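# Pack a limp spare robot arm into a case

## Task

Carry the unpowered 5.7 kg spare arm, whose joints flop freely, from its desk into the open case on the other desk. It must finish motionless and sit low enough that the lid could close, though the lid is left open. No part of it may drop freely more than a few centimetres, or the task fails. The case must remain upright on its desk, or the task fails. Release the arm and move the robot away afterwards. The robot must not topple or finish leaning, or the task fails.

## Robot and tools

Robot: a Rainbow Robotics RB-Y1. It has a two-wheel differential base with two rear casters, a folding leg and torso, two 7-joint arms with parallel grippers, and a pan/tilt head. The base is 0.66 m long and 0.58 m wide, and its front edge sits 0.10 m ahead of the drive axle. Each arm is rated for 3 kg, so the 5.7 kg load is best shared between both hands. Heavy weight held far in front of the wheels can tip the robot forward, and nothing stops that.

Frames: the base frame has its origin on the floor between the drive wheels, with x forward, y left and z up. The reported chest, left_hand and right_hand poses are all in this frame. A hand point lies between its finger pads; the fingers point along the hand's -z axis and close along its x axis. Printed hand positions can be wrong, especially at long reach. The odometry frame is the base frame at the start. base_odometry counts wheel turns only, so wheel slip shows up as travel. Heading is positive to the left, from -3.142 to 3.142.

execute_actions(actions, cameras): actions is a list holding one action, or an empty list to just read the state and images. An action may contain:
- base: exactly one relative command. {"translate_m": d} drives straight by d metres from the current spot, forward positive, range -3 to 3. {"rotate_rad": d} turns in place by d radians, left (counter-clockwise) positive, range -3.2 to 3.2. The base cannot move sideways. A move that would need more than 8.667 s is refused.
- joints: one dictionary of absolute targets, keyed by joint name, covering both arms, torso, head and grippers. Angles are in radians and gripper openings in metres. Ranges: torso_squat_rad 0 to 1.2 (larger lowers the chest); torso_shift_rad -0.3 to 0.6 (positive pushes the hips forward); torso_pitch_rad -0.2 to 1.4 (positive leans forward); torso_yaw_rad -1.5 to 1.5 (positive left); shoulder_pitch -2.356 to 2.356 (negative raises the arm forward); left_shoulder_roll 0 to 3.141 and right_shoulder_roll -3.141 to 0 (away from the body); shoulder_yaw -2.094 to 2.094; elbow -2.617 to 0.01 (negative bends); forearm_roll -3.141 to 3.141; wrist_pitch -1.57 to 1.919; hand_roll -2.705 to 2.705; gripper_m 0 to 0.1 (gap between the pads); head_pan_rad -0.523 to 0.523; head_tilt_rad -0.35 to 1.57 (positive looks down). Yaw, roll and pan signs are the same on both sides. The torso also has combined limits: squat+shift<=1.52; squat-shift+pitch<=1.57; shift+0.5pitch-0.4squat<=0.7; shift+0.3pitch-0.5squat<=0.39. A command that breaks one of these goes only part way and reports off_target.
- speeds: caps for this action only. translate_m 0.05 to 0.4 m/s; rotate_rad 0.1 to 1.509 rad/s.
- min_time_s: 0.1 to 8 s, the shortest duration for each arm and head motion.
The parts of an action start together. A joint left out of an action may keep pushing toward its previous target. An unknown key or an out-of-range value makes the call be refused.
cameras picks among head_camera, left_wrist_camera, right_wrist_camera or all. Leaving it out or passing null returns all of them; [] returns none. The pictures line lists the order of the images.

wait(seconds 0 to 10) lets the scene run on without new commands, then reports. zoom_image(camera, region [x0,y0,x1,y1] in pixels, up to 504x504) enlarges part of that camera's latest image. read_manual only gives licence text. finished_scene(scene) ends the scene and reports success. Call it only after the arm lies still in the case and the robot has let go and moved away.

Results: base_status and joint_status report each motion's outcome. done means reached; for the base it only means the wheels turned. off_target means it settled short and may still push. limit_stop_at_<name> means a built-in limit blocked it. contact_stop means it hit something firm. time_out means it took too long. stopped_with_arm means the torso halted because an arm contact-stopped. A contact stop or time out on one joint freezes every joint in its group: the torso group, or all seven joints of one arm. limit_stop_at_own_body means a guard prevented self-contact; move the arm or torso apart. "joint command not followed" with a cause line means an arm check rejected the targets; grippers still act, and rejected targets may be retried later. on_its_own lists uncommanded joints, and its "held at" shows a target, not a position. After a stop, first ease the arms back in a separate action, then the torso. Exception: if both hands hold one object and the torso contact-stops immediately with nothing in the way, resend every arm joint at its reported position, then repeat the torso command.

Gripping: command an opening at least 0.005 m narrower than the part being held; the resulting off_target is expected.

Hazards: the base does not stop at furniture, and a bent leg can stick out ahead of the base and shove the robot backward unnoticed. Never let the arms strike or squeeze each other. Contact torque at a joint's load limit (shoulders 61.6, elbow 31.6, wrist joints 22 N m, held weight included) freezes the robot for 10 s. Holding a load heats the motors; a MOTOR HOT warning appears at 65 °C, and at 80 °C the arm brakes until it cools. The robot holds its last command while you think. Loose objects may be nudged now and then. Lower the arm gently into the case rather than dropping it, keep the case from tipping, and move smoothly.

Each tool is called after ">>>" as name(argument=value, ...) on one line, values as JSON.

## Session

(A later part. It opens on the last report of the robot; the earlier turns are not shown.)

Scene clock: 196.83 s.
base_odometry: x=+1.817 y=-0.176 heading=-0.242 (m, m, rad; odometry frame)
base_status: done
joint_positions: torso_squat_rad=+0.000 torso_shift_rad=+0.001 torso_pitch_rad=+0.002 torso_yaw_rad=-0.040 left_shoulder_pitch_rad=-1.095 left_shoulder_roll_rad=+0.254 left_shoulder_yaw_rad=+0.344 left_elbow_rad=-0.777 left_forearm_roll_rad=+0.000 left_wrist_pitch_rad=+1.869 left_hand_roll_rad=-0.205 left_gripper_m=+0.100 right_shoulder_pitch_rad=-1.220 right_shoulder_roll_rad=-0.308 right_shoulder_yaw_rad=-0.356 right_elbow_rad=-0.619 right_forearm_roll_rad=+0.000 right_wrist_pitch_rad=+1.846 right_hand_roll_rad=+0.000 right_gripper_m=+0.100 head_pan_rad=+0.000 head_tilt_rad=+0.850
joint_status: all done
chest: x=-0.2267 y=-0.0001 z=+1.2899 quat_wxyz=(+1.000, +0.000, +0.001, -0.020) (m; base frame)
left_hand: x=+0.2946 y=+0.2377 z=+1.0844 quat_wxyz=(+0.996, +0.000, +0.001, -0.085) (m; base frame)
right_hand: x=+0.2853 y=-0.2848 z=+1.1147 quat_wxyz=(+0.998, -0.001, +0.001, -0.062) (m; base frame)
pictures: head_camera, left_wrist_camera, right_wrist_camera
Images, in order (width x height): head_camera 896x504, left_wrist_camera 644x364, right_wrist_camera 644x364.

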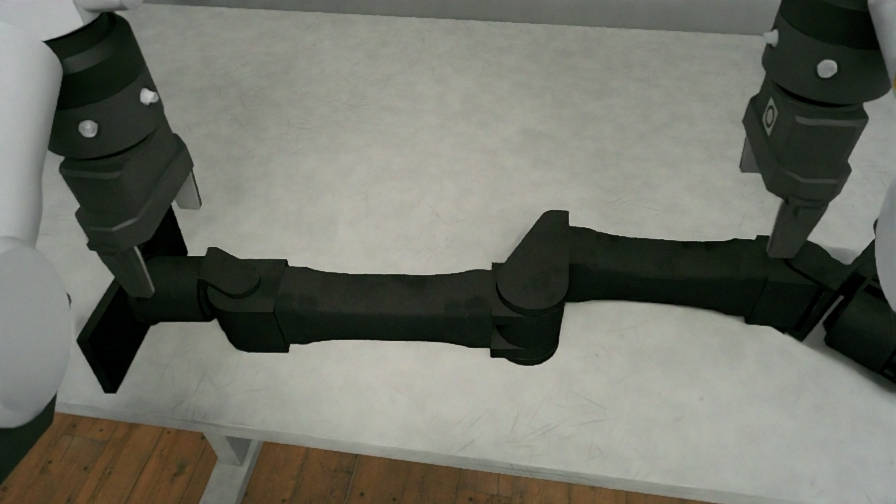

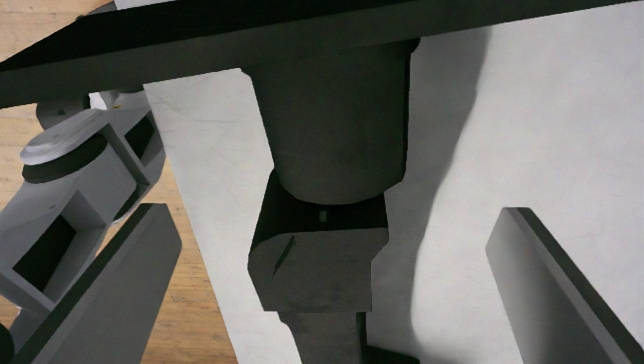

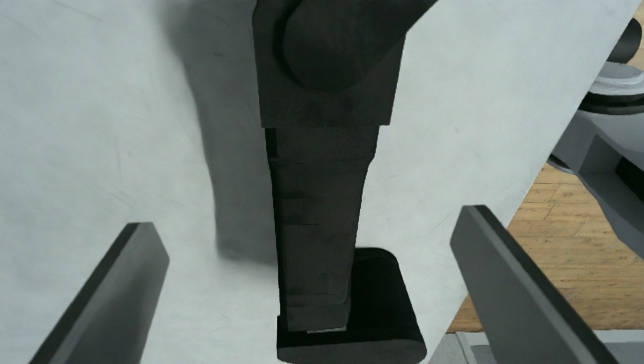

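>>> execute_actions(actions=[{"joints":{"torso_squat_rad":0.43,"left_shoulder_pitch_rad":-1.087,"left_shoulder_roll_rad":0.279,"left_shoulder_yaw_rad":0.357,"left_hand_roll_rad":-0.12,"right_shoulder_pitch_rad":-1.235,"right_shoulder_roll_rad":-0.264,"right_shoulder_yaw_rad":-0.34,"right_hand_roll_rad":-0.05}}])

Scene clock: 210.90 s.
base_odometry: x=+1.817 y=-0.176 heading=-0.242 (m, m, rad; odometry frame)
base_status: not commanded
joint_positions: torso_squat_rad=+0.430 torso_shift_rad=+0.001 torso_pitch_rad=+0.001 torso_yaw_rad=-0.040 left_shoulder_pitch_rad=-1.087 left_shoulder_roll_rad=+0.279 left_shoulder_yaw_rad=+0.357 left_elbow_rad=-0.777 left_forearm_roll_rad=+0.000 left_wrist_pitch_rad=+1.869 left_hand_roll_rad=-0.120 left_gripper_m=+0.100 right_shoulder_pitch_rad=-1.235 right_shoulder_roll_rad=-0.264 right_shoulder_yaw_rad=-0.340 right_elbow_rad=-0.619 right_forearm_roll_rad=+0.000 right_wrist_pitch_rad=+1.846 right_hand_roll_rad=-0.050 right_gripper_m=+0.100 head_pan_rad=+0.000 head_tilt_rad=+0.850
joint_status: all done
chest: x=-0.2269 y=-0.0001 z=+1.2262 quat_wxyz=(+1.000, +0.000, +0.001, -0.020) (m; base frame)
left_hand: x=+0.2940 y=+0.2529 z=+1.0214 quat_wxyz=(+1.000, +0.000, +0.000, -0.028) (m; base frame)
right_hand: x=+0.2875 y=-0.2591 z=+1.0505 quat_wxyz=(+0.998, +0.000, +0.001, -0.062) (m; base frame)
pictures: head_camera, left_wrist_camera, right_wrist_camera
Images, in order (width x height): head_camera 896x504, left_wrist_camera 644x364, right_wrist_camera 644x364.

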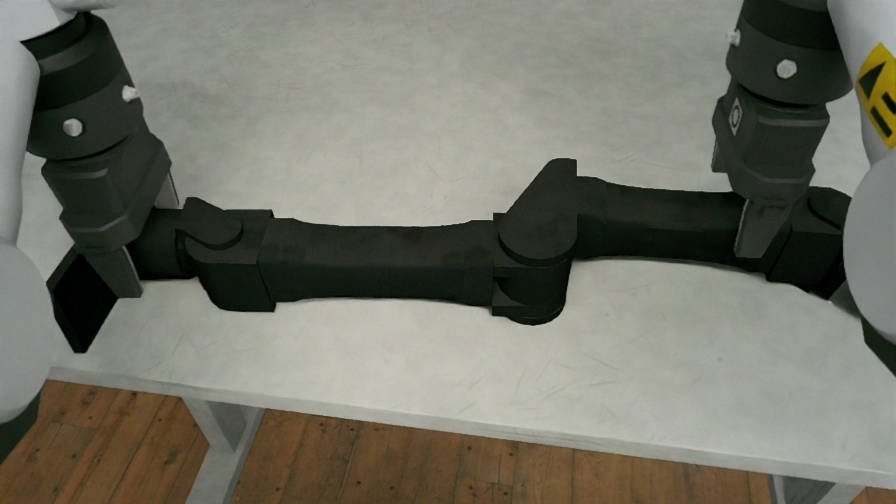

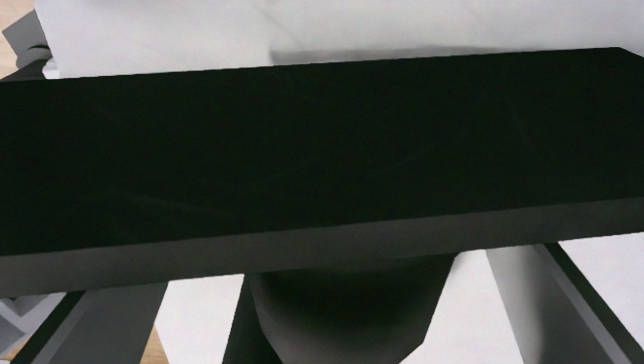

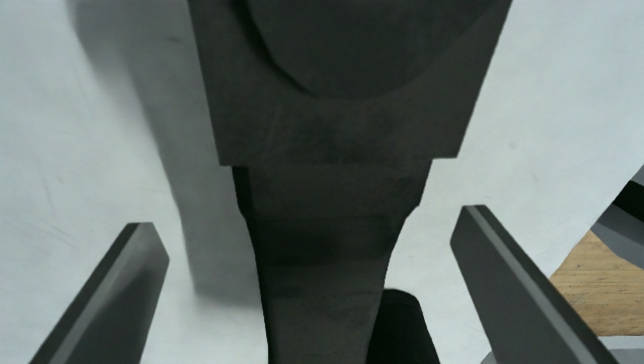

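>>> execute_actions(actions=[{"joints":{"torso_squat_rad":0.479,"left_hand_roll_rad":-0.07,"left_elbow_rad":-0.76,"left_shoulder_pitch_rad":-1.095,"left_wrist_pitch_rad":1.86,"right_shoulder_pitch_rad":-1.135,"right_shoulder_roll_rad":-0.229,"right_shoulder_yaw_rad":-0.33,"right_elbow_rad":-0.719,"right_wrist_pitch_rad":1.84},"min_time_s":0.8}])

Scene clock: 223.07 s.
base_odometry: x=+1.817 y=-0.176 heading=-0.242 (m, m, rad; odometry frame)
base_status: not commanded
joint_positions: torso_squat_rad=+0.479 torso_shift_rad=+0.001 torso_pitch_rad=+0.001 torso_yaw_rad=-0.040 left_shoulder_pitch_rad=-1.095 left_shoulder_roll_rad=+0.279 left_shoulder_yaw_rad=+0.357 left_elbow_rad=-0.760 left_forearm_roll_rad=+0.000 left_wrist_pitch_rad=+1.860 left_hand_roll_rad=-0.070 left_gripper_m=+0.100 right_shoulder_pitch_rad=-1.135 right_shoulder_roll_rad=-0.229 right_shoulder_yaw_rad=-0.330 right_elbow_rad=-0.719 right_forearm_roll_rad=+0.000 right_wrist_pitch_rad=+1.840 right_hand_roll_rad=-0.050 right_gripper_m=+0.100 head_pan_rad=+0.000 head_tilt_rad=+0.850
joint_status: all done
chest: x=-0.2269 y=-0.0001 z=+1.2111 quat_wxyz=(+1.000, +0.000, +0.001, -0.020) (m; base frame)
left_hand: x=+0.2950 y=+0.2514 z=+1.0057 quat_wxyz=(+1.000, +0.000, +0.000, -0.004) (m; base frame)
right_hand: x=+0.2796 y=-0.2586 z=+1.0061 quat_wxyz=(+0.998, +0.000, +0.001, -0.062) (m; base frame)
pictures: head_camera, left_wrist_camera, right_wrist_camera
Images, in order (width x height): head_camera 896x504, left_wrist_camera 644x364, right_wrist_camera 644x364.

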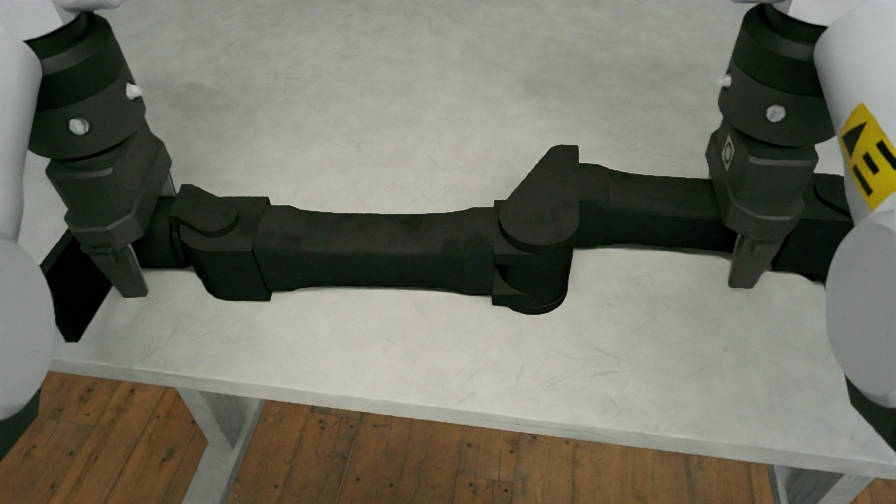

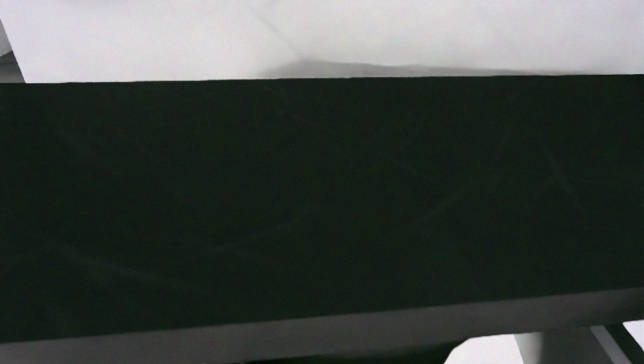

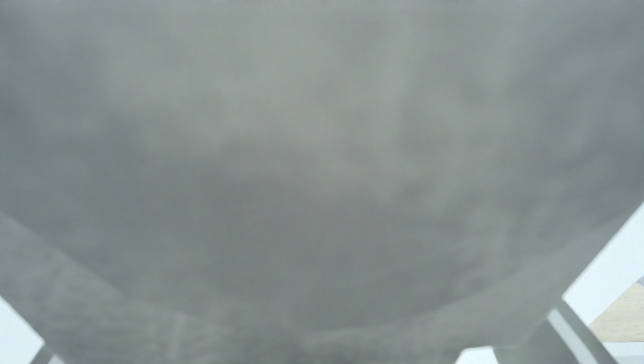

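>>> execute_actions(actions=[{"joints":{"left_gripper_m":0.03,"right_gripper_m":0.03}}], cameras=["head_camera"])

Scene clock: 225.53 s.
base_odometry: x=+1.817 y=-0.176 heading=-0.242 (m, m, rad; odometry frame)
base_status: not commanded
joint_positions: torso_squat_rad=+0.479 torso_shift_rad=+0.001 torso_pitch_rad=+0.002 torso_yaw_rad=-0.040 left_shoulder_pitch_rad=-1.095 left_shoulder_roll_rad=+0.279 left_shoulder_yaw_rad=+0.357 left_elbow_rad=-0.760 left_forearm_roll_rad=+0.000 left_wrist_pitch_rad=+1.860 left_hand_roll_rad=-0.070 left_gripper_m=+0.064 right_shoulder_pitch_rad=-1.135 right_shoulder_roll_rad=-0.229 right_shoulder_yaw_rad=-0.330 right_elbow_rad=-0.719 right_forearm_roll_rad=+0.000 right_wrist_pitch_rad=+1.840 right_hand_roll_rad=-0.050 right_gripper_m=+0.055 head_pan_rad=+0.000 head_tilt_rad=+0.850
joint_status: left_gripper_m off_target (ended at +0.064, target +0.030); right_gripper_m off_target (ended at +0.055, target +0.030)
chest: x=-0.2268 y=-0.0001 z=+1.2111 quat_wxyz=(+1.000, +0.000, +0.001, -0.020) (m; base frame)
left_hand: x=+0.2951 y=+0.2515 z=+1.0058 quat_wxyz=(+1.000, +0.000, +0.000, -0.004) (m; base frame)
right_hand: x=+0.2797 y=-0.2586 z=+1.0061 quat_wxyz=(+0.998, +0.000, +0.001, -0.062) (m; base frame)
pictures: head_camera
Images, in order (width x height): head_camera 896x504.

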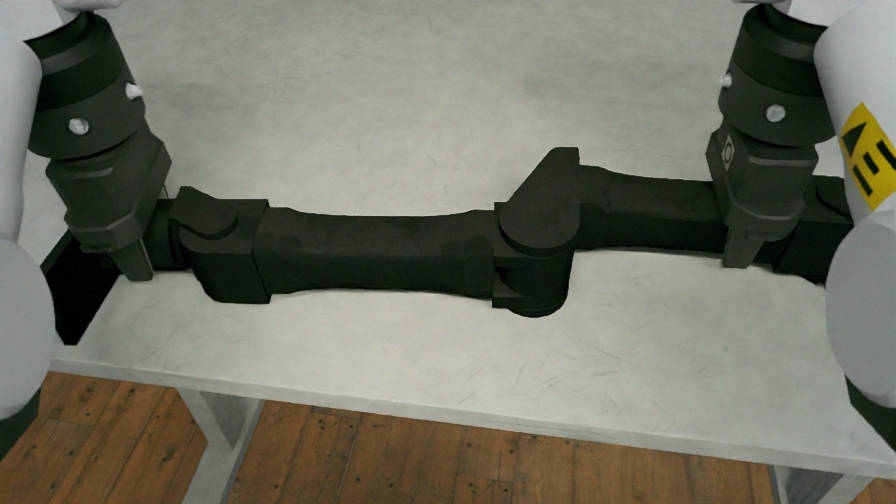

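>>> execute_actions(actions=[{"joints":{"torso_squat_rad":0,"left_shoulder_pitch_rad":-1.406,"left_shoulder_roll_rad":0.394,"left_shoulder_yaw_rad":0.360,"left_elbow_rad":-0.468,"left_wrist_pitch_rad":1.90,"right_shoulder_pitch_rad":-1.429,"right_shoulder_roll_rad":-0.332,"right_shoulder_yaw_rad":-0.35,"right_elbow_rad":-0.468,"right_wrist_pitch_rad":1.90,"head_pan_rad":-0.35,"head_tilt_rad":0.75},"min_time_s":3.5}], cameras=["head_camera"])

Scene clock: 234.17 s.
base_odometry: x=+1.817 y=-0.176 heading=-0.242 (m, m, rad; odometry frame)
base_status: not commanded
joint_positions: torso_squat_rad=+0.000 torso_shift_rad=+0.002 torso_pitch_rad=+0.003 torso_yaw_rad=-0.040 left_shoulder_pitch_rad=-1.404 left_shoulder_roll_rad=+0.393 left_shoulder_yaw_rad=+0.359 left_elbow_rad=-0.467 left_forearm_roll_rad=+0.000 left_wrist_pitch_rad=+1.900 left_hand_roll_rad=-0.070 left_gripper_m=+0.064 right_shoulder_pitch_rad=-1.424 right_shoulder_roll_rad=-0.330 right_shoulder_yaw_rad=-0.350 right_elbow_rad=-0.466 right_forearm_roll_rad=+0.000 right_wrist_pitch_rad=+1.899 right_hand_roll_rad=-0.050 right_gripper_m=+0.055 head_pan_rad=-0.350 head_tilt_rad=+0.750
joint_status: all done
chest: x=-0.2257 y=-0.0002 z=+1.2899 quat_wxyz=(+1.000, +0.000, +0.002, -0.020) (m; base frame)
left_hand: x=+0.3110 y=+0.2511 z=+1.1818 quat_wxyz=(+1.000, +0.000, +0.004, -0.005) (m; base frame)
right_hand: x=+0.2924 y=-0.2585 z=+1.1803 quat_wxyz=(+0.998, -0.001, +0.005, -0.061) (m; base frame)
pictures: head_camera
Images, in order (width x height): head_camera 896x504.

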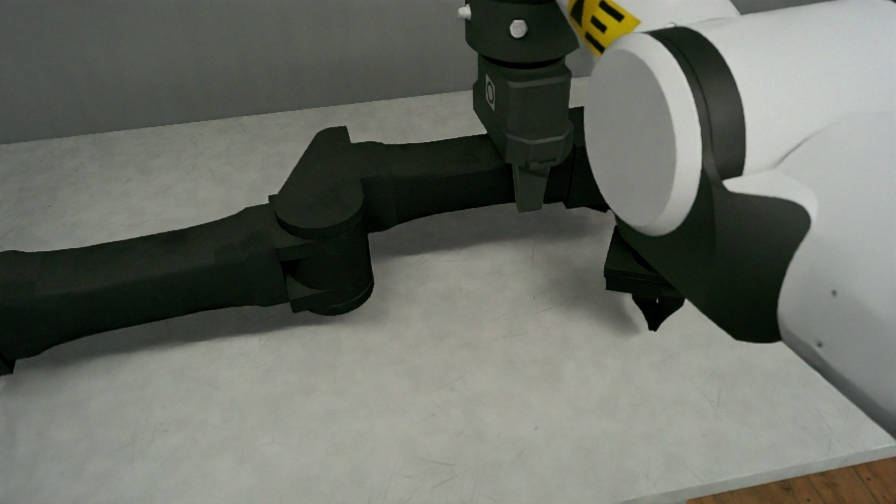

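>>> execute_actions(actions=[{"base":{"translate_m":-0.6},"joints":{"head_pan_rad":0.5,"head_tilt_rad":0.2}}], cameras=["head_camera"])

Scene clock: 240.20 s.
base_odometry: x=+1.234 y=-0.032 heading=-0.243 (m, m, rad; odometry frame)
base_status: done
joint_positions: torso_squat_rad=+0.000 torso_shift_rad=+0.002 torso_pitch_rad=+0.003 torso_yaw_rad=-0.040 left_shoulder_pitch_rad=-1.404 left_shoulder_roll_rad=+0.393 left_shoulder_yaw_rad=+0.359 left_elbow_rad=-0.467 left_forearm_roll_rad=+0.000 left_wrist_pitch_rad=+1.900 left_hand_roll_rad=-0.070 left_gripper_m=+0.064 right_shoulder_pitch_rad=-1.424 right_shoulder_roll_rad=-0.330 right_shoulder_yaw_rad=-0.350 right_elbow_rad=-0.466 right_forearm_roll_rad=+0.000 right_wrist_pitch_rad=+1.899 right_hand_roll_rad=-0.050 right_gripper_m=+0.055 head_pan_rad=+0.500 head_tilt_rad=+0.200
joint_status: all done
chest: x=-0.2257 y=-0.0003 z=+1.2899 quat_wxyz=(+1.000, +0.000, +0.002, -0.020) (m; base frame)
left_hand: x=+0.3110 y=+0.2511 z=+1.1819 quat_wxyz=(+1.000, +0.000, +0.004, -0.005) (m; base frame)
right_hand: x=+0.2924 y=-0.2586 z=+1.1804 quat_wxyz=(+0.998, +0.000, +0.005, -0.061) (m; base frame)
pictures: head_camera
Images, in order (width x height): head_camera 896x504.

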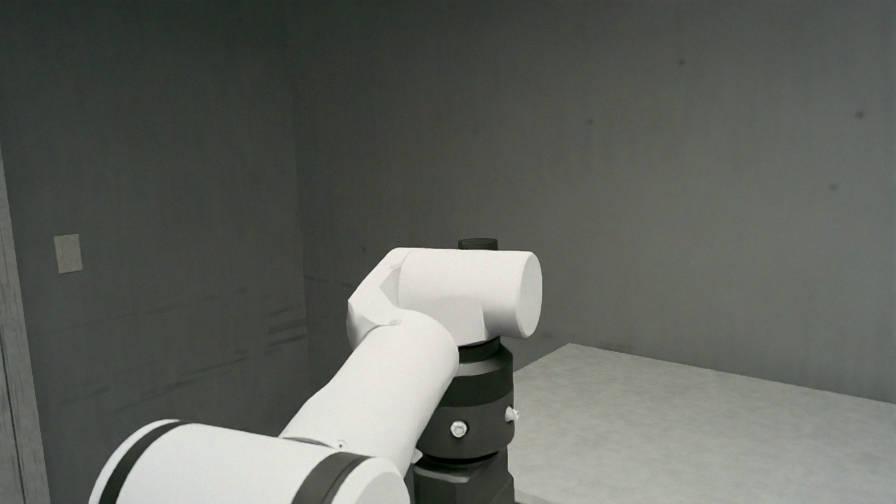

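>>> execute_actions(actions=[{"base":{"rotate_rad":-2.0},"speeds":{"rotate_rad":0.8},"joints":{"head_pan_rad":0.0,"head_tilt_rad":0.2}}], cameras=["head_camera"])

Scene clock: 246.63 s.
base_odometry: x=+1.234 y=-0.032 heading=-2.243 (m, m, rad; odometry frame)
base_status: done
joint_positions: torso_squat_rad=+0.000 torso_shift_rad=+0.002 torso_pitch_rad=+0.003 torso_yaw_rad=-0.040 left_shoulder_pitch_rad=-1.404 left_shoulder_roll_rad=+0.393 left_shoulder_yaw_rad=+0.359 left_elbow_rad=-0.467 left_forearm_roll_rad=+0.000 left_wrist_pitch_rad=+1.900 left_hand_roll_rad=-0.070 left_gripper_m=+0.064 right_shoulder_pitch_rad=-1.424 right_shoulder_roll_rad=-0.330 right_shoulder_yaw_rad=-0.350 right_elbow_rad=-0.466 right_forearm_roll_rad=+0.000 right_wrist_pitch_rad=+1.899 right_hand_roll_rad=-0.050 right_gripper_m=+0.055 head_pan_rad=+0.000 head_tilt_rad=+0.200
joint_status: all done
chest: x=-0.2257 y=-0.0003 z=+1.2899 quat_wxyz=(+1.000, +0.000, +0.002, -0.020) (m; base frame)
left_hand: x=+0.3110 y=+0.2510 z=+1.1820 quat_wxyz=(+1.000, +0.000, +0.004, -0.005) (m; base frame)
right_hand: x=+0.2924 y=-0.2586 z=+1.1804 quat_wxyz=(+0.998, +0.000, +0.005, -0.061) (m; base frame)
pictures: head_camera
Images, in order (width x height): head_camera 896x504.

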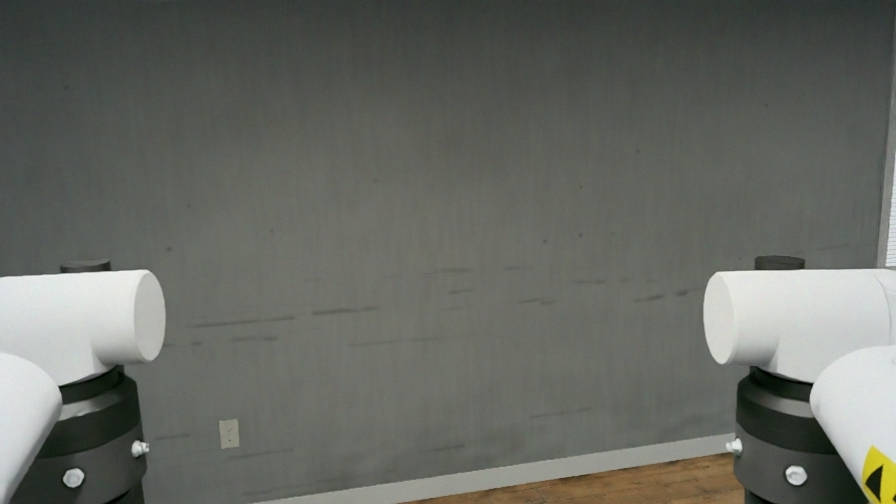

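>>> execute_actions(actions=[{"base":{"rotate_rad":-1.1},"speeds":{"rotate_rad":0.8},"joints":{"head_pan_rad":0.04,"head_tilt_rad":0.2}}], cameras=["head_camera"])

Scene clock: 252.37 s.
base_odometry: x=+1.234 y=-0.032 heading=+2.941 (m, m, rad; odometry frame)
base_status: done
joint_positions: torso_squat_rad=+0.000 torso_shift_rad=+0.002 torso_pitch_rad=+0.003 torso_yaw_rad=-0.040 left_shoulder_pitch_rad=-1.404 left_shoulder_roll_rad=+0.393 left_shoulder_yaw_rad=+0.359 left_elbow_rad=-0.467 left_forearm_roll_rad=+0.000 left_wrist_pitch_rad=+1.900 left_hand_roll_rad=-0.070 left_gripper_m=+0.064 right_shoulder_pitch_rad=-1.424 right_shoulder_roll_rad=-0.330 right_shoulder_yaw_rad=-0.350 right_elbow_rad=-0.466 right_forearm_roll_rad=+0.000 right_wrist_pitch_rad=+1.899 right_hand_roll_rad=-0.050 right_gripper_m=+0.055 head_pan_rad=+0.040 head_tilt_rad=+0.200
joint_status: all done
chest: x=-0.2257 y=-0.0003 z=+1.2899 quat_wxyz=(+1.000, +0.000, +0.002, -0.020) (m; base frame)
left_hand: x=+0.3110 y=+0.2510 z=+1.1820 quat_wxyz=(+1.000, +0.000, +0.004, -0.005) (m; base frame)
right_hand: x=+0.2924 y=-0.2586 z=+1.1804 quat_wxyz=(+0.998, +0.000, +0.005, -0.061) (m; base frame)
pictures: head_camera
Images, in order (width x height): head_camera 896x504.

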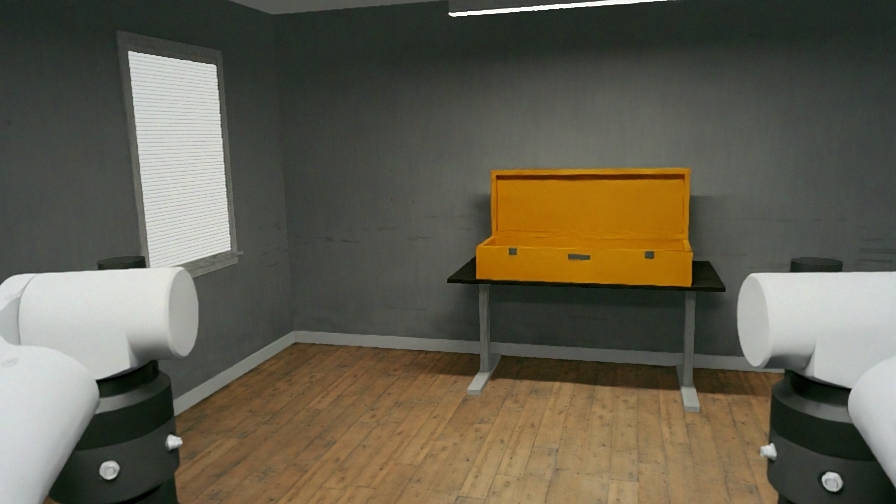

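>>> zoom_image(camera="head_camera", region=[430, 150, 740, 430])

Region (430, 150, 740, 430) of head_camera's 896x504 image, scaled by 1.626, with more detail than that image has; it fills the top 455 rows of this view, and the rest is white.

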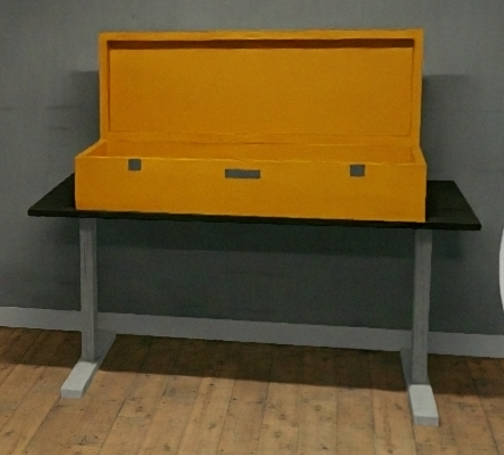

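>>> execute_actions(actions=[{"base":{"rotate_rad":-0.19}}], cameras=[])

>>> execute_actions(actions=[{"base":{"translate_m":2.5},"joints":{"head_tilt_rad":0.4}}], cameras=["head_camera"])

Scene clock: 267.23 s.
base_odometry: x=+1.234 y=-0.032 heading=+2.752 (m, m, rad; odometry frame)
base_status: done
joint_positions: torso_squat_rad=+0.000 torso_shift_rad=+0.002 torso_pitch_rad=+0.003 torso_yaw_rad=-0.040 left_shoulder_pitch_rad=-1.404 left_shoulder_roll_rad=+0.393 left_shoulder_yaw_rad=+0.359 left_elbow_rad=-0.467 left_forearm_roll_rad=+0.000 left_wrist_pitch_rad=+1.900 left_hand_roll_rad=-0.070 left_gripper_m=+0.064 right_shoulder_pitch_rad=-1.424 right_shoulder_roll_rad=-0.330 right_shoulder_yaw_rad=-0.350 right_elbow_rad=-0.466 right_forearm_roll_rad=+0.000 right_wrist_pitch_rad=+1.899 right_hand_roll_rad=-0.050 right_gripper_m=+0.055 head_pan_rad=+0.040 head_tilt_rad=+0.200
joint_status: not commanded
chest: x=-0.2257 y=-0.0003 z=+1.2899 quat_wxyz=(+1.000, +0.000, +0.002, -0.020) (m; base frame)
left_hand: x=+0.3110 y=+0.2510 z=+1.1819 quat_wxyz=(+1.000, +0.000, +0.004, -0.005) (m; base frame)
right_hand: x=+0.2924 y=-0.2586 z=+1.1804 quat_wxyz=(+0.998, +0.000, +0.005, -0.061) (m; base frame)
pictures: none
No camera images: the call's "cameras" was empty. Leave "cameras" out to get every camera's image.

Scene clock: 274.83 s.
base_odometry: x=-1.078 y=+0.920 heading=+2.751 (m, m, rad; odometry frame)
base_status: done
joint_positions: torso_squat_rad=+0.000 torso_shift_rad=+0.002 torso_pitch_rad=+0.003 torso_yaw_rad=-0.040 left_shoulder_pitch_rad=-1.404 left_shoulder_roll_rad=+0.393 left_shoulder_yaw_rad=+0.359 left_elbow_rad=-0.467 left_forearm_roll_rad=+0.000 left_wrist_pitch_rad=+1.900 left_hand_roll_rad=-0.070 left_gripper_m=+0.064 right_shoulder_pitch_rad=-1.424 right_shoulder_roll_rad=-0.330 right_shoulder_yaw_rad=-0.350 right_elbow_rad=-0.466 right_forearm_roll_rad=+0.000 right_wrist_pitch_rad=+1.899 right_hand_roll_rad=-0.050 right_gripper_m=+0.055 head_pan_rad=+0.040 head_tilt_rad=+0.400
joint_status: all done
chest: x=-0.2257 y=-0.0003 z=+1.2899 quat_wxyz=(+1.000, +0.000, +0.002, -0.020) (m; base frame)
left_hand: x=+0.3111 y=+0.2510 z=+1.1819 quat_wxyz=(+1.000, +0.000, +0.004, -0.005) (m; base frame)
right_hand: x=+0.2925 y=-0.2586 z=+1.1804 quat_wxyz=(+0.998, +0.000, +0.005, -0.061) (m; base frame)
pictures: head_camera
Images, in order (width x height): head_camera 896x504.

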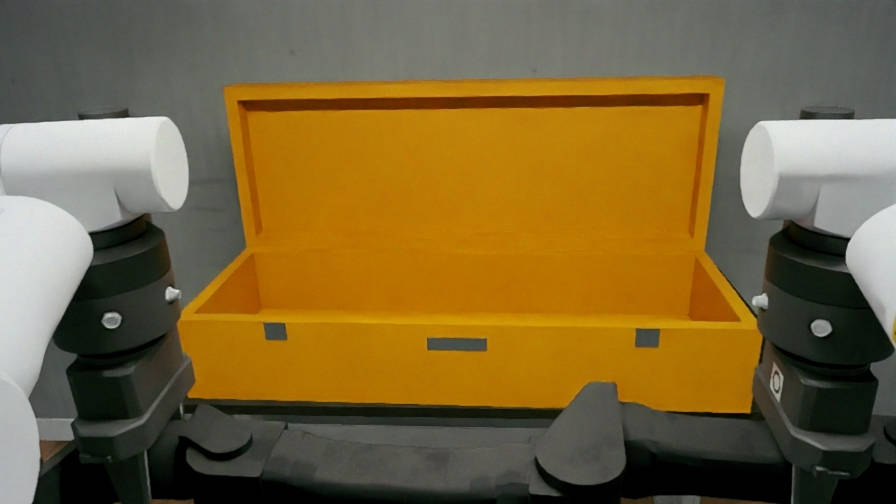

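>>> execute_actions(actions=[{"base":{"translate_m":0.97},"joints":{"head_tilt_rad":0.95}}])

Scene clock: 290.90 s.
base_odometry: x=-1.975 y=+1.289 heading=+2.751 (m, m, rad; odometry frame)
base_status: done
joint_positions: torso_squat_rad=+0.000 torso_shift_rad=+0.002 torso_pitch_rad=+0.003 torso_yaw_rad=-0.040 left_shoulder_pitch_rad=-1.404 left_shoulder_roll_rad=+0.393 left_shoulder_yaw_rad=+0.359 left_elbow_rad=-0.467 left_forearm_roll_rad=+0.000 left_wrist_pitch_rad=+1.900 left_hand_roll_rad=-0.070 left_gripper_m=+0.064 right_shoulder_pitch_rad=-1.424 right_shoulder_roll_rad=-0.330 right_shoulder_yaw_rad=-0.350 right_elbow_rad=-0.466 right_forearm_roll_rad=+0.000 right_wrist_pitch_rad=+1.899 right_hand_roll_rad=-0.050 right_gripper_m=+0.055 head_pan_rad=+0.040 head_tilt_rad=+0.950
joint_status: all done
chest: x=-0.2257 y=-0.0003 z=+1.2899 quat_wxyz=(+1.000, +0.000, +0.002, -0.020) (m; base frame)
left_hand: x=+0.3110 y=+0.2510 z=+1.1819 quat_wxyz=(+1.000, +0.000, +0.004, -0.005) (m; base frame)
right_hand: x=+0.2924 y=-0.2586 z=+1.1804 quat_wxyz=(+0.998, +0.000, +0.005, -0.061) (m; base frame)
pictures: head_camera, left_wrist_camera, right_wrist_camera
Images, in order (width x height): head_camera 896x504, left_wrist_camera 644x364, right_wrist_camera 644x364.

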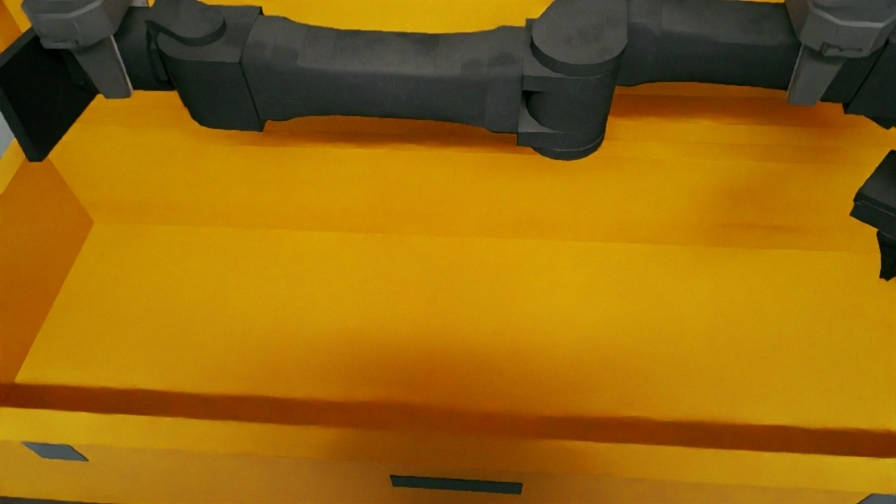

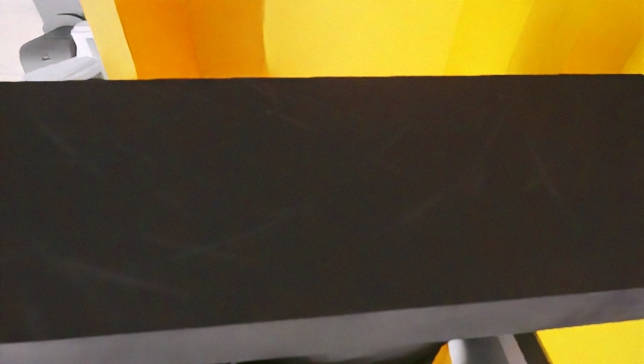

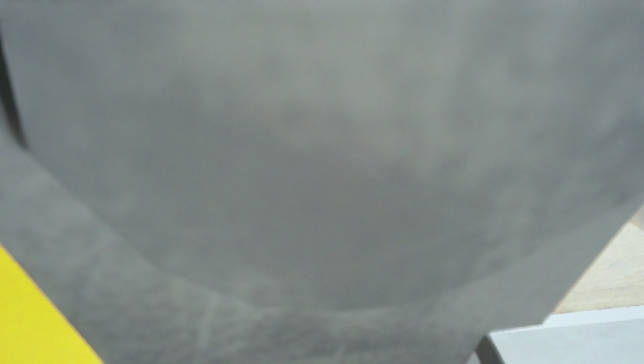

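>>> execute_actions(actions=[{"joints":{"torso_squat_rad":0.6,"left_shoulder_pitch_rad":-1.195,"left_shoulder_roll_rad":0.315,"left_shoulder_yaw_rad":0.361,"left_elbow_rad":-0.6,"left_wrist_pitch_rad":1.806,"right_shoulder_pitch_rad":-1.216,"right_shoulder_roll_rad":-0.256,"right_shoulder_yaw_rad":-0.339,"right_elbow_rad":-0.6,"right_wrist_pitch_rad":1.806,"head_pan_rad":-0.4,"head_tilt_rad":0.85},"min_time_s":2.5}], cameras=["head_camera"])

Scene clock: 303.17 s.
base_odometry: x=-1.975 y=+1.289 heading=+2.751 (m, m, rad; odometry frame)
base_status: not commanded
joint_positions: torso_squat_rad=+0.600 torso_shift_rad=+0.002 torso_pitch_rad=+0.003 torso_yaw_rad=-0.040 left_shoulder_pitch_rad=-1.193 left_shoulder_roll_rad=+0.314 left_shoulder_yaw_rad=+0.361 left_elbow_rad=-0.599 left_forearm_roll_rad=+0.000 left_wrist_pitch_rad=+1.806 left_hand_roll_rad=-0.070 left_gripper_m=+0.064 right_shoulder_pitch_rad=-1.212 right_shoulder_roll_rad=-0.254 right_shoulder_yaw_rad=-0.340 right_elbow_rad=-0.598 right_forearm_roll_rad=+0.000 right_wrist_pitch_rad=+1.806 right_hand_roll_rad=-0.050 right_gripper_m=+0.055 head_pan_rad=-0.400 head_tilt_rad=+0.850
joint_status: all done
chest: x=-0.2261 y=-0.0002 z=+1.1677 quat_wxyz=(+1.000, +0.000, +0.002, -0.020) (m; base frame)
left_hand: x=+0.3055 y=+0.2508 z=+0.9743 quat_wxyz=(+1.000, +0.000, +0.003, -0.005) (m; base frame)
right_hand: x=+0.2866 y=-0.2583 z=+0.9726 quat_wxyz=(+0.998, +0.001, +0.005, -0.062) (m; base frame)
pictures: head_camera
Images, in order (width x height): head_camera 896x504.

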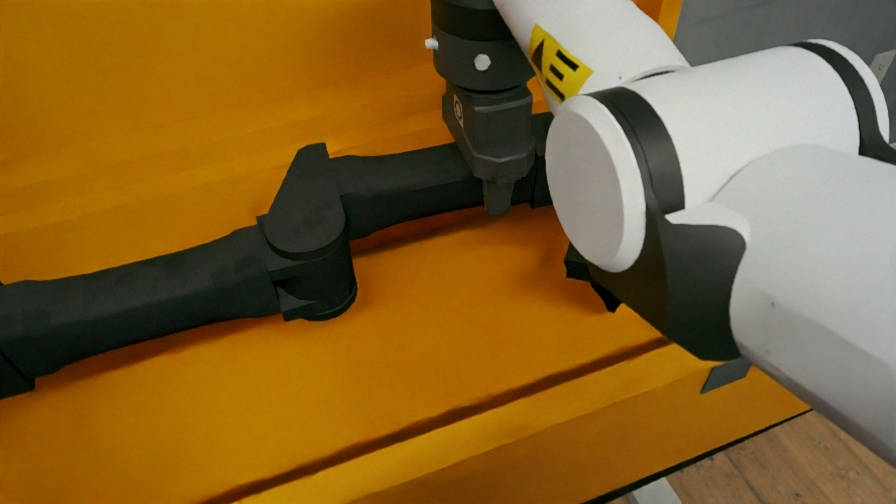

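>>> zoom_image(camera="head_camera", region=[480, 200, 700, 380])

Region (480, 200, 700, 380) of head_camera's 896x504 image, scaled by 2.291, with more detail than that image has; it fills the top 412 rows of this view, and the rest is white.

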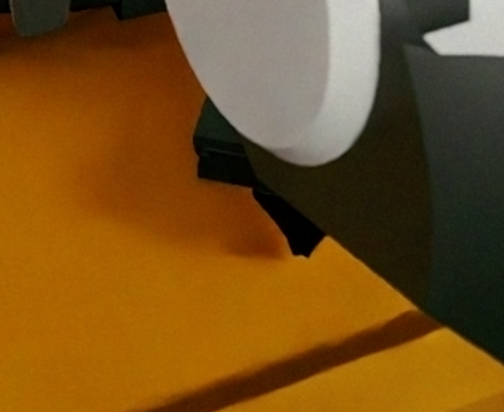

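>>> execute_actions(actions=[{"joints":{"torso_squat_rad":0.632}}], cameras=["head_camera"])

>>> zoom_image(camera="head_camera", region=[480, 200, 700, 380])

Scene clock: 308.50 s.
base_odometry: x=-1.975 y=+1.289 heading=+2.751 (m, m, rad; odometry frame)
base_status: not commanded
joint_positions: torso_squat_rad=+0.632 torso_shift_rad=+0.002 torso_pitch_rad=+0.003 torso_yaw_rad=-0.040 left_shoulder_pitch_rad=-1.193 left_shoulder_roll_rad=+0.314 left_shoulder_yaw_rad=+0.361 left_elbow_rad=-0.599 left_forearm_roll_rad=+0.000 left_wrist_pitch_rad=+1.806 left_hand_roll_rad=-0.070 left_gripper_m=+0.064 right_shoulder_pitch_rad=-1.212 right_shoulder_roll_rad=-0.254 right_shoulder_yaw_rad=-0.340 right_elbow_rad=-0.598 right_forearm_roll_rad=+0.000 right_wrist_pitch_rad=+1.806 right_hand_roll_rad=-0.050 right_gripper_m=+0.055 head_pan_rad=-0.400 head_tilt_rad=+0.850
joint_status: all done
chest: x=-0.2261 y=-0.0002 z=+1.1548 quat_wxyz=(+1.000, +0.000, +0.002, -0.020) (m; base frame)
left_hand: x=+0.3055 y=+0.2509 z=+0.9614 quat_wxyz=(+1.000, +0.000, +0.003, -0.005) (m; base frame)
right_hand: x=+0.2866 y=-0.2583 z=+0.9597 quat_wxyz=(+0.998, +0.001, +0.005, -0.062) (m; base frame)
pictures: head_camera
Images, in order (width x height): head_camera 896x504.

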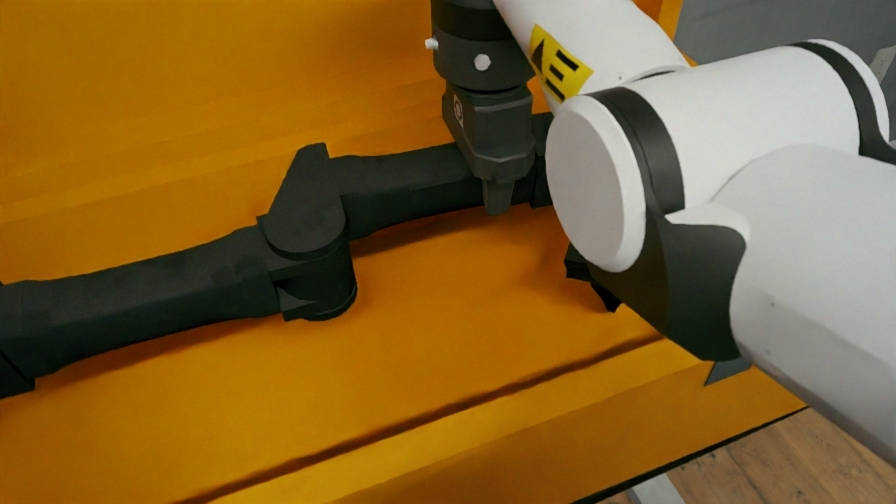

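Region (480, 200, 700, 380) of head_camera's 896x504 image, scaled by 2.291, with more detail than that image has; it fills the top 412 rows of this view, and the rest is white.

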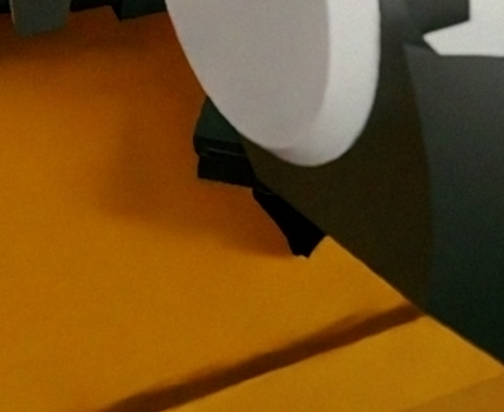

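>>> execute_actions(actions=[{"joints":{"torso_squat_rad":0.66,"torso_yaw_rad":0.04,"head_pan_rad":-0.5}}], cameras=["head_camera"])

Scene clock: 314.30 s.
base_odometry: x=-1.975 y=+1.289 heading=+2.751 (m, m, rad; odometry frame)
base_status: not commanded
joint_positions: torso_squat_rad=+0.660 torso_shift_rad=+0.002 torso_pitch_rad=+0.003 torso_yaw_rad=+0.040 left_shoulder_pitch_rad=-1.193 left_shoulder_roll_rad=+0.314 left_shoulder_yaw_rad=+0.361 left_elbow_rad=-0.599 left_forearm_roll_rad=+0.000 left_wrist_pitch_rad=+1.806 left_hand_roll_rad=-0.070 left_gripper_m=+0.064 right_shoulder_pitch_rad=-1.212 right_shoulder_roll_rad=-0.254 right_shoulder_yaw_rad=-0.339 right_elbow_rad=-0.598 right_forearm_roll_rad=+0.000 right_wrist_pitch_rad=+1.805 right_hand_roll_rad=-0.050 right_gripper_m=+0.055 head_pan_rad=-0.500 head_tilt_rad=+0.850
joint_status: all done
chest: x=-0.2261 y=-0.0001 z=+1.1430 quat_wxyz=(+1.000, +0.000, +0.002, +0.020) (m; base frame)
left_hand: x=+0.2836 y=+0.2929 z=+0.9495 quat_wxyz=(+0.999, +0.000, +0.003, +0.035) (m; base frame)
right_hand: x=+0.3055 y=-0.2161 z=+0.9478 quat_wxyz=(+1.000, +0.000, +0.005, -0.022) (m; base frame)
pictures: head_camera
Images, in order (width x height): head_camera 896x504.

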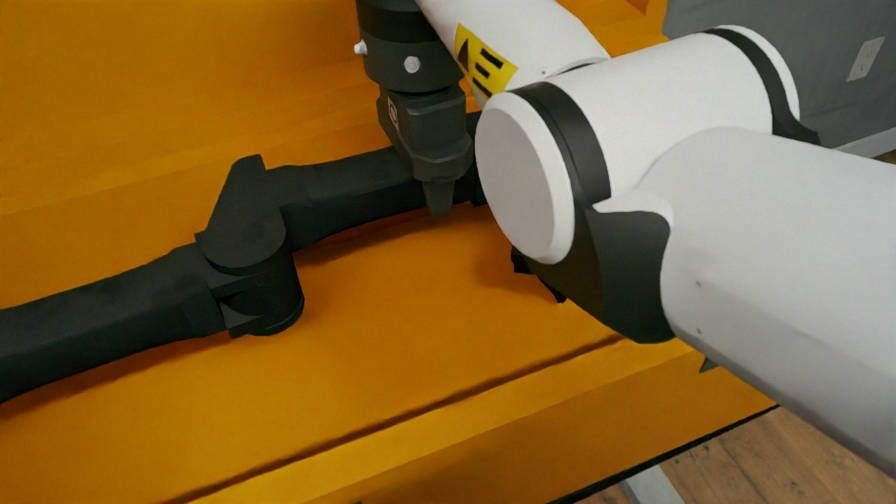

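>>> execute_actions(actions=[{"joints":{"torso_squat_rad":0.715,"left_shoulder_pitch_rad":-1.154,"left_shoulder_roll_rad":0.415,"left_shoulder_yaw_rad":0.403,"left_hand_roll_rad":-0.186,"right_shoulder_pitch_rad":-1.25,"right_shoulder_roll_rad":-0.155,"right_shoulder_yaw_rad":-0.303,"right_hand_roll_rad":-0.164},"min_time_s":0.9}], cameras=["head_camera","left_wrist_camera"])

Scene clock: 322.47 s.
base_odometry: x=-1.975 y=+1.289 heading=+2.751 (m, m, rad; odometry frame)
base_status: not commanded
joint_positions: torso_squat_rad=+0.715 torso_shift_rad=+0.001 torso_pitch_rad=+0.002 torso_yaw_rad=+0.040 left_shoulder_pitch_rad=-1.152 left_shoulder_roll_rad=+0.414 left_shoulder_yaw_rad=+0.403 left_elbow_rad=-0.598 left_forearm_roll_rad=+0.000 left_wrist_pitch_rad=+1.806 left_hand_roll_rad=-0.186 left_gripper_m=+0.063 right_shoulder_pitch_rad=-1.250 right_shoulder_roll_rad=-0.154 right_shoulder_yaw_rad=-0.303 right_elbow_rad=-0.600 right_forearm_roll_rad=+0.000 right_wrist_pitch_rad=+1.806 right_hand_roll_rad=-0.164 right_gripper_m=+0.054 head_pan_rad=-0.500 head_tilt_rad=+0.850
joint_status: all done
chest: x=-0.2266 y=+0.0003 z=+1.1185 quat_wxyz=(+1.000, -0.001, +0.001, +0.020) (m; base frame)
left_hand: x=+0.2710 y=+0.3526 z=+0.9245 quat_wxyz=(+0.999, -0.001, +0.003, +0.035) (m; base frame)
right_hand: x=+0.3029 y=-0.1557 z=+0.9269 quat_wxyz=(+1.000, +0.000, +0.001, -0.021) (m; base frame)
pictures: head_camera, left_wrist_camera
Images, in order (width x height): head_camera 896x504, left_wrist_camera 644x364.

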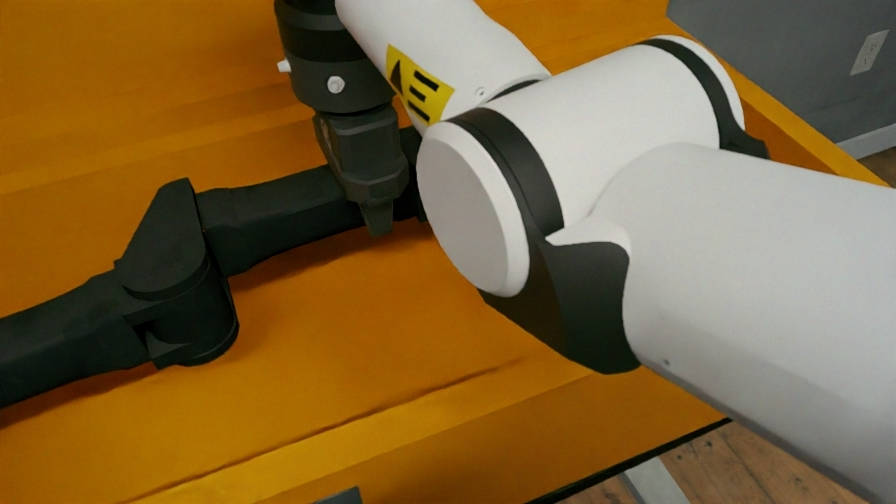

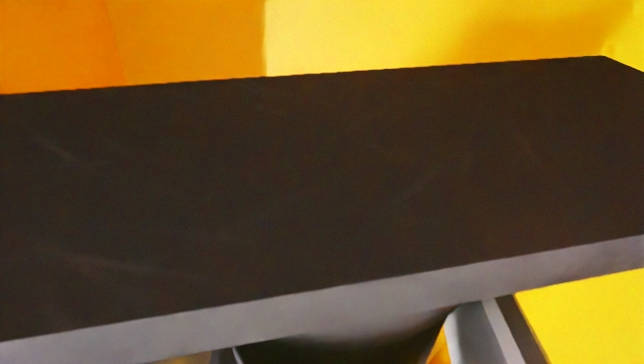

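>>> execute_actions(actions=[{"base":{"translate_m":0.03},"speeds":{"translate_m":0.06},"joints":{"torso_yaw_rad":0.08,"torso_squat_rad":0.73}}], cameras=["head_camera","left_wrist_camera"])

Scene clock: 329.07 s.
base_odometry: x=-2.002 y=+1.300 heading=+2.751 (m, m, rad; odometry frame)
base_status: done
joint_positions: torso_squat_rad=+0.730 torso_shift_rad=+0.002 torso_pitch_rad=+0.003 torso_yaw_rad=+0.080 left_shoulder_pitch_rad=-1.152 left_shoulder_roll_rad=+0.414 left_shoulder_yaw_rad=+0.403 left_elbow_rad=-0.599 left_forearm_roll_rad=+0.000 left_wrist_pitch_rad=+1.806 left_hand_roll_rad=-0.186 left_gripper_m=+0.063 right_shoulder_pitch_rad=-1.246 right_shoulder_roll_rad=-0.153 right_shoulder_yaw_rad=-0.303 right_elbow_rad=-0.598 right_forearm_roll_rad=+0.000 right_wrist_pitch_rad=+1.806 right_hand_roll_rad=-0.164 right_gripper_m=+0.054 head_pan_rad=-0.500 head_tilt_rad=+0.850
joint_status: all done
chest: x=-0.2262 y=+0.0000 z=+1.1116 quat_wxyz=(+0.999, +0.000, +0.002, +0.040) (m; base frame)
left_hand: x=+0.2570 y=+0.3719 z=+0.9177 quat_wxyz=(+0.998, -0.001, +0.003, +0.055) (m; base frame)
right_hand: x=+0.3076 y=-0.1349 z=+0.9170 quat_wxyz=(+1.000, +0.000, +0.005, -0.001) (m; base frame)
pictures: head_camera, left_wrist_camera
Images, in order (width x height): head_camera 896x504, left_wrist_camera 644x364.

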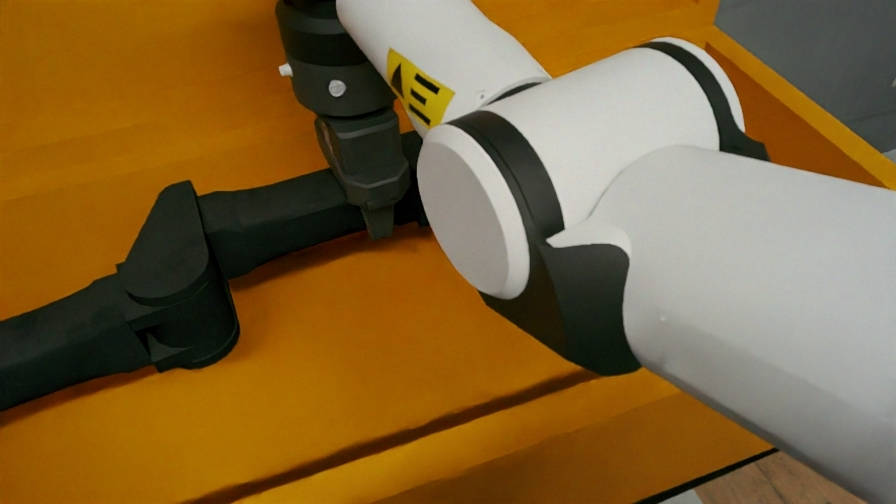

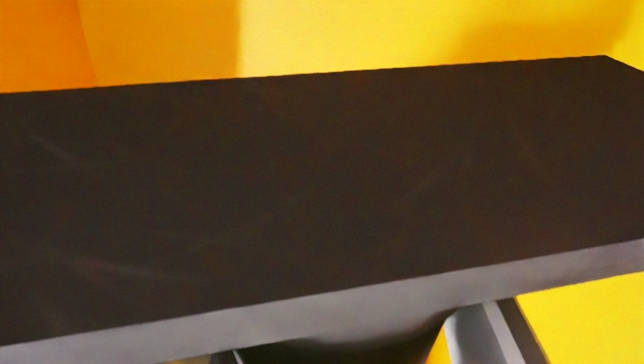

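>>> execute_actions(actions=[{"joints":{"torso_squat_rad":0.79,"head_pan_rad":0.1,"head_tilt_rad":0.9}}], cameras=["head_camera"])

Scene clock: 332.40 s.
base_odometry: x=-2.002 y=+1.300 heading=+2.751 (m, m, rad; odometry frame)
base_status: not commanded
joint_positions: torso_squat_rad=+0.790 torso_shift_rad=+0.002 torso_pitch_rad=+0.003 torso_yaw_rad=+0.080 left_shoulder_pitch_rad=-1.152 left_shoulder_roll_rad=+0.414 left_shoulder_yaw_rad=+0.403 left_elbow_rad=-0.599 left_forearm_roll_rad=+0.000 left_wrist_pitch_rad=+1.806 left_hand_roll_rad=-0.186 left_gripper_m=+0.063 right_shoulder_pitch_rad=-1.247 right_shoulder_roll_rad=-0.153 right_shoulder_yaw_rad=-0.303 right_elbow_rad=-0.598 right_forearm_roll_rad=+0.000 right_wrist_pitch_rad=+1.806 right_hand_roll_rad=-0.164 right_gripper_m=+0.054 head_pan_rad=+0.100 head_tilt_rad=+0.900
joint_status: all done
chest: x=-0.2263 y=+0.0000 z=+1.0827 quat_wxyz=(+0.999, +0.000, +0.002, +0.040) (m; base frame)
left_hand: x=+0.2570 y=+0.3720 z=+0.8888 quat_wxyz=(+0.998, +0.000, +0.003, +0.055) (m; base frame)
right_hand: x=+0.3076 y=-0.1349 z=+0.8882 quat_wxyz=(+1.000, +0.000, +0.004, -0.001) (m; base frame)
pictures: head_camera
Images, in order (width x height): head_camera 896x504.

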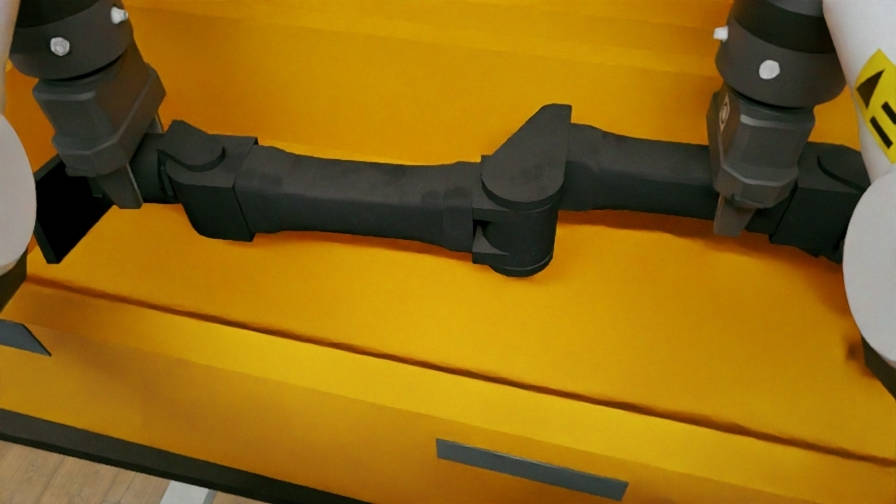

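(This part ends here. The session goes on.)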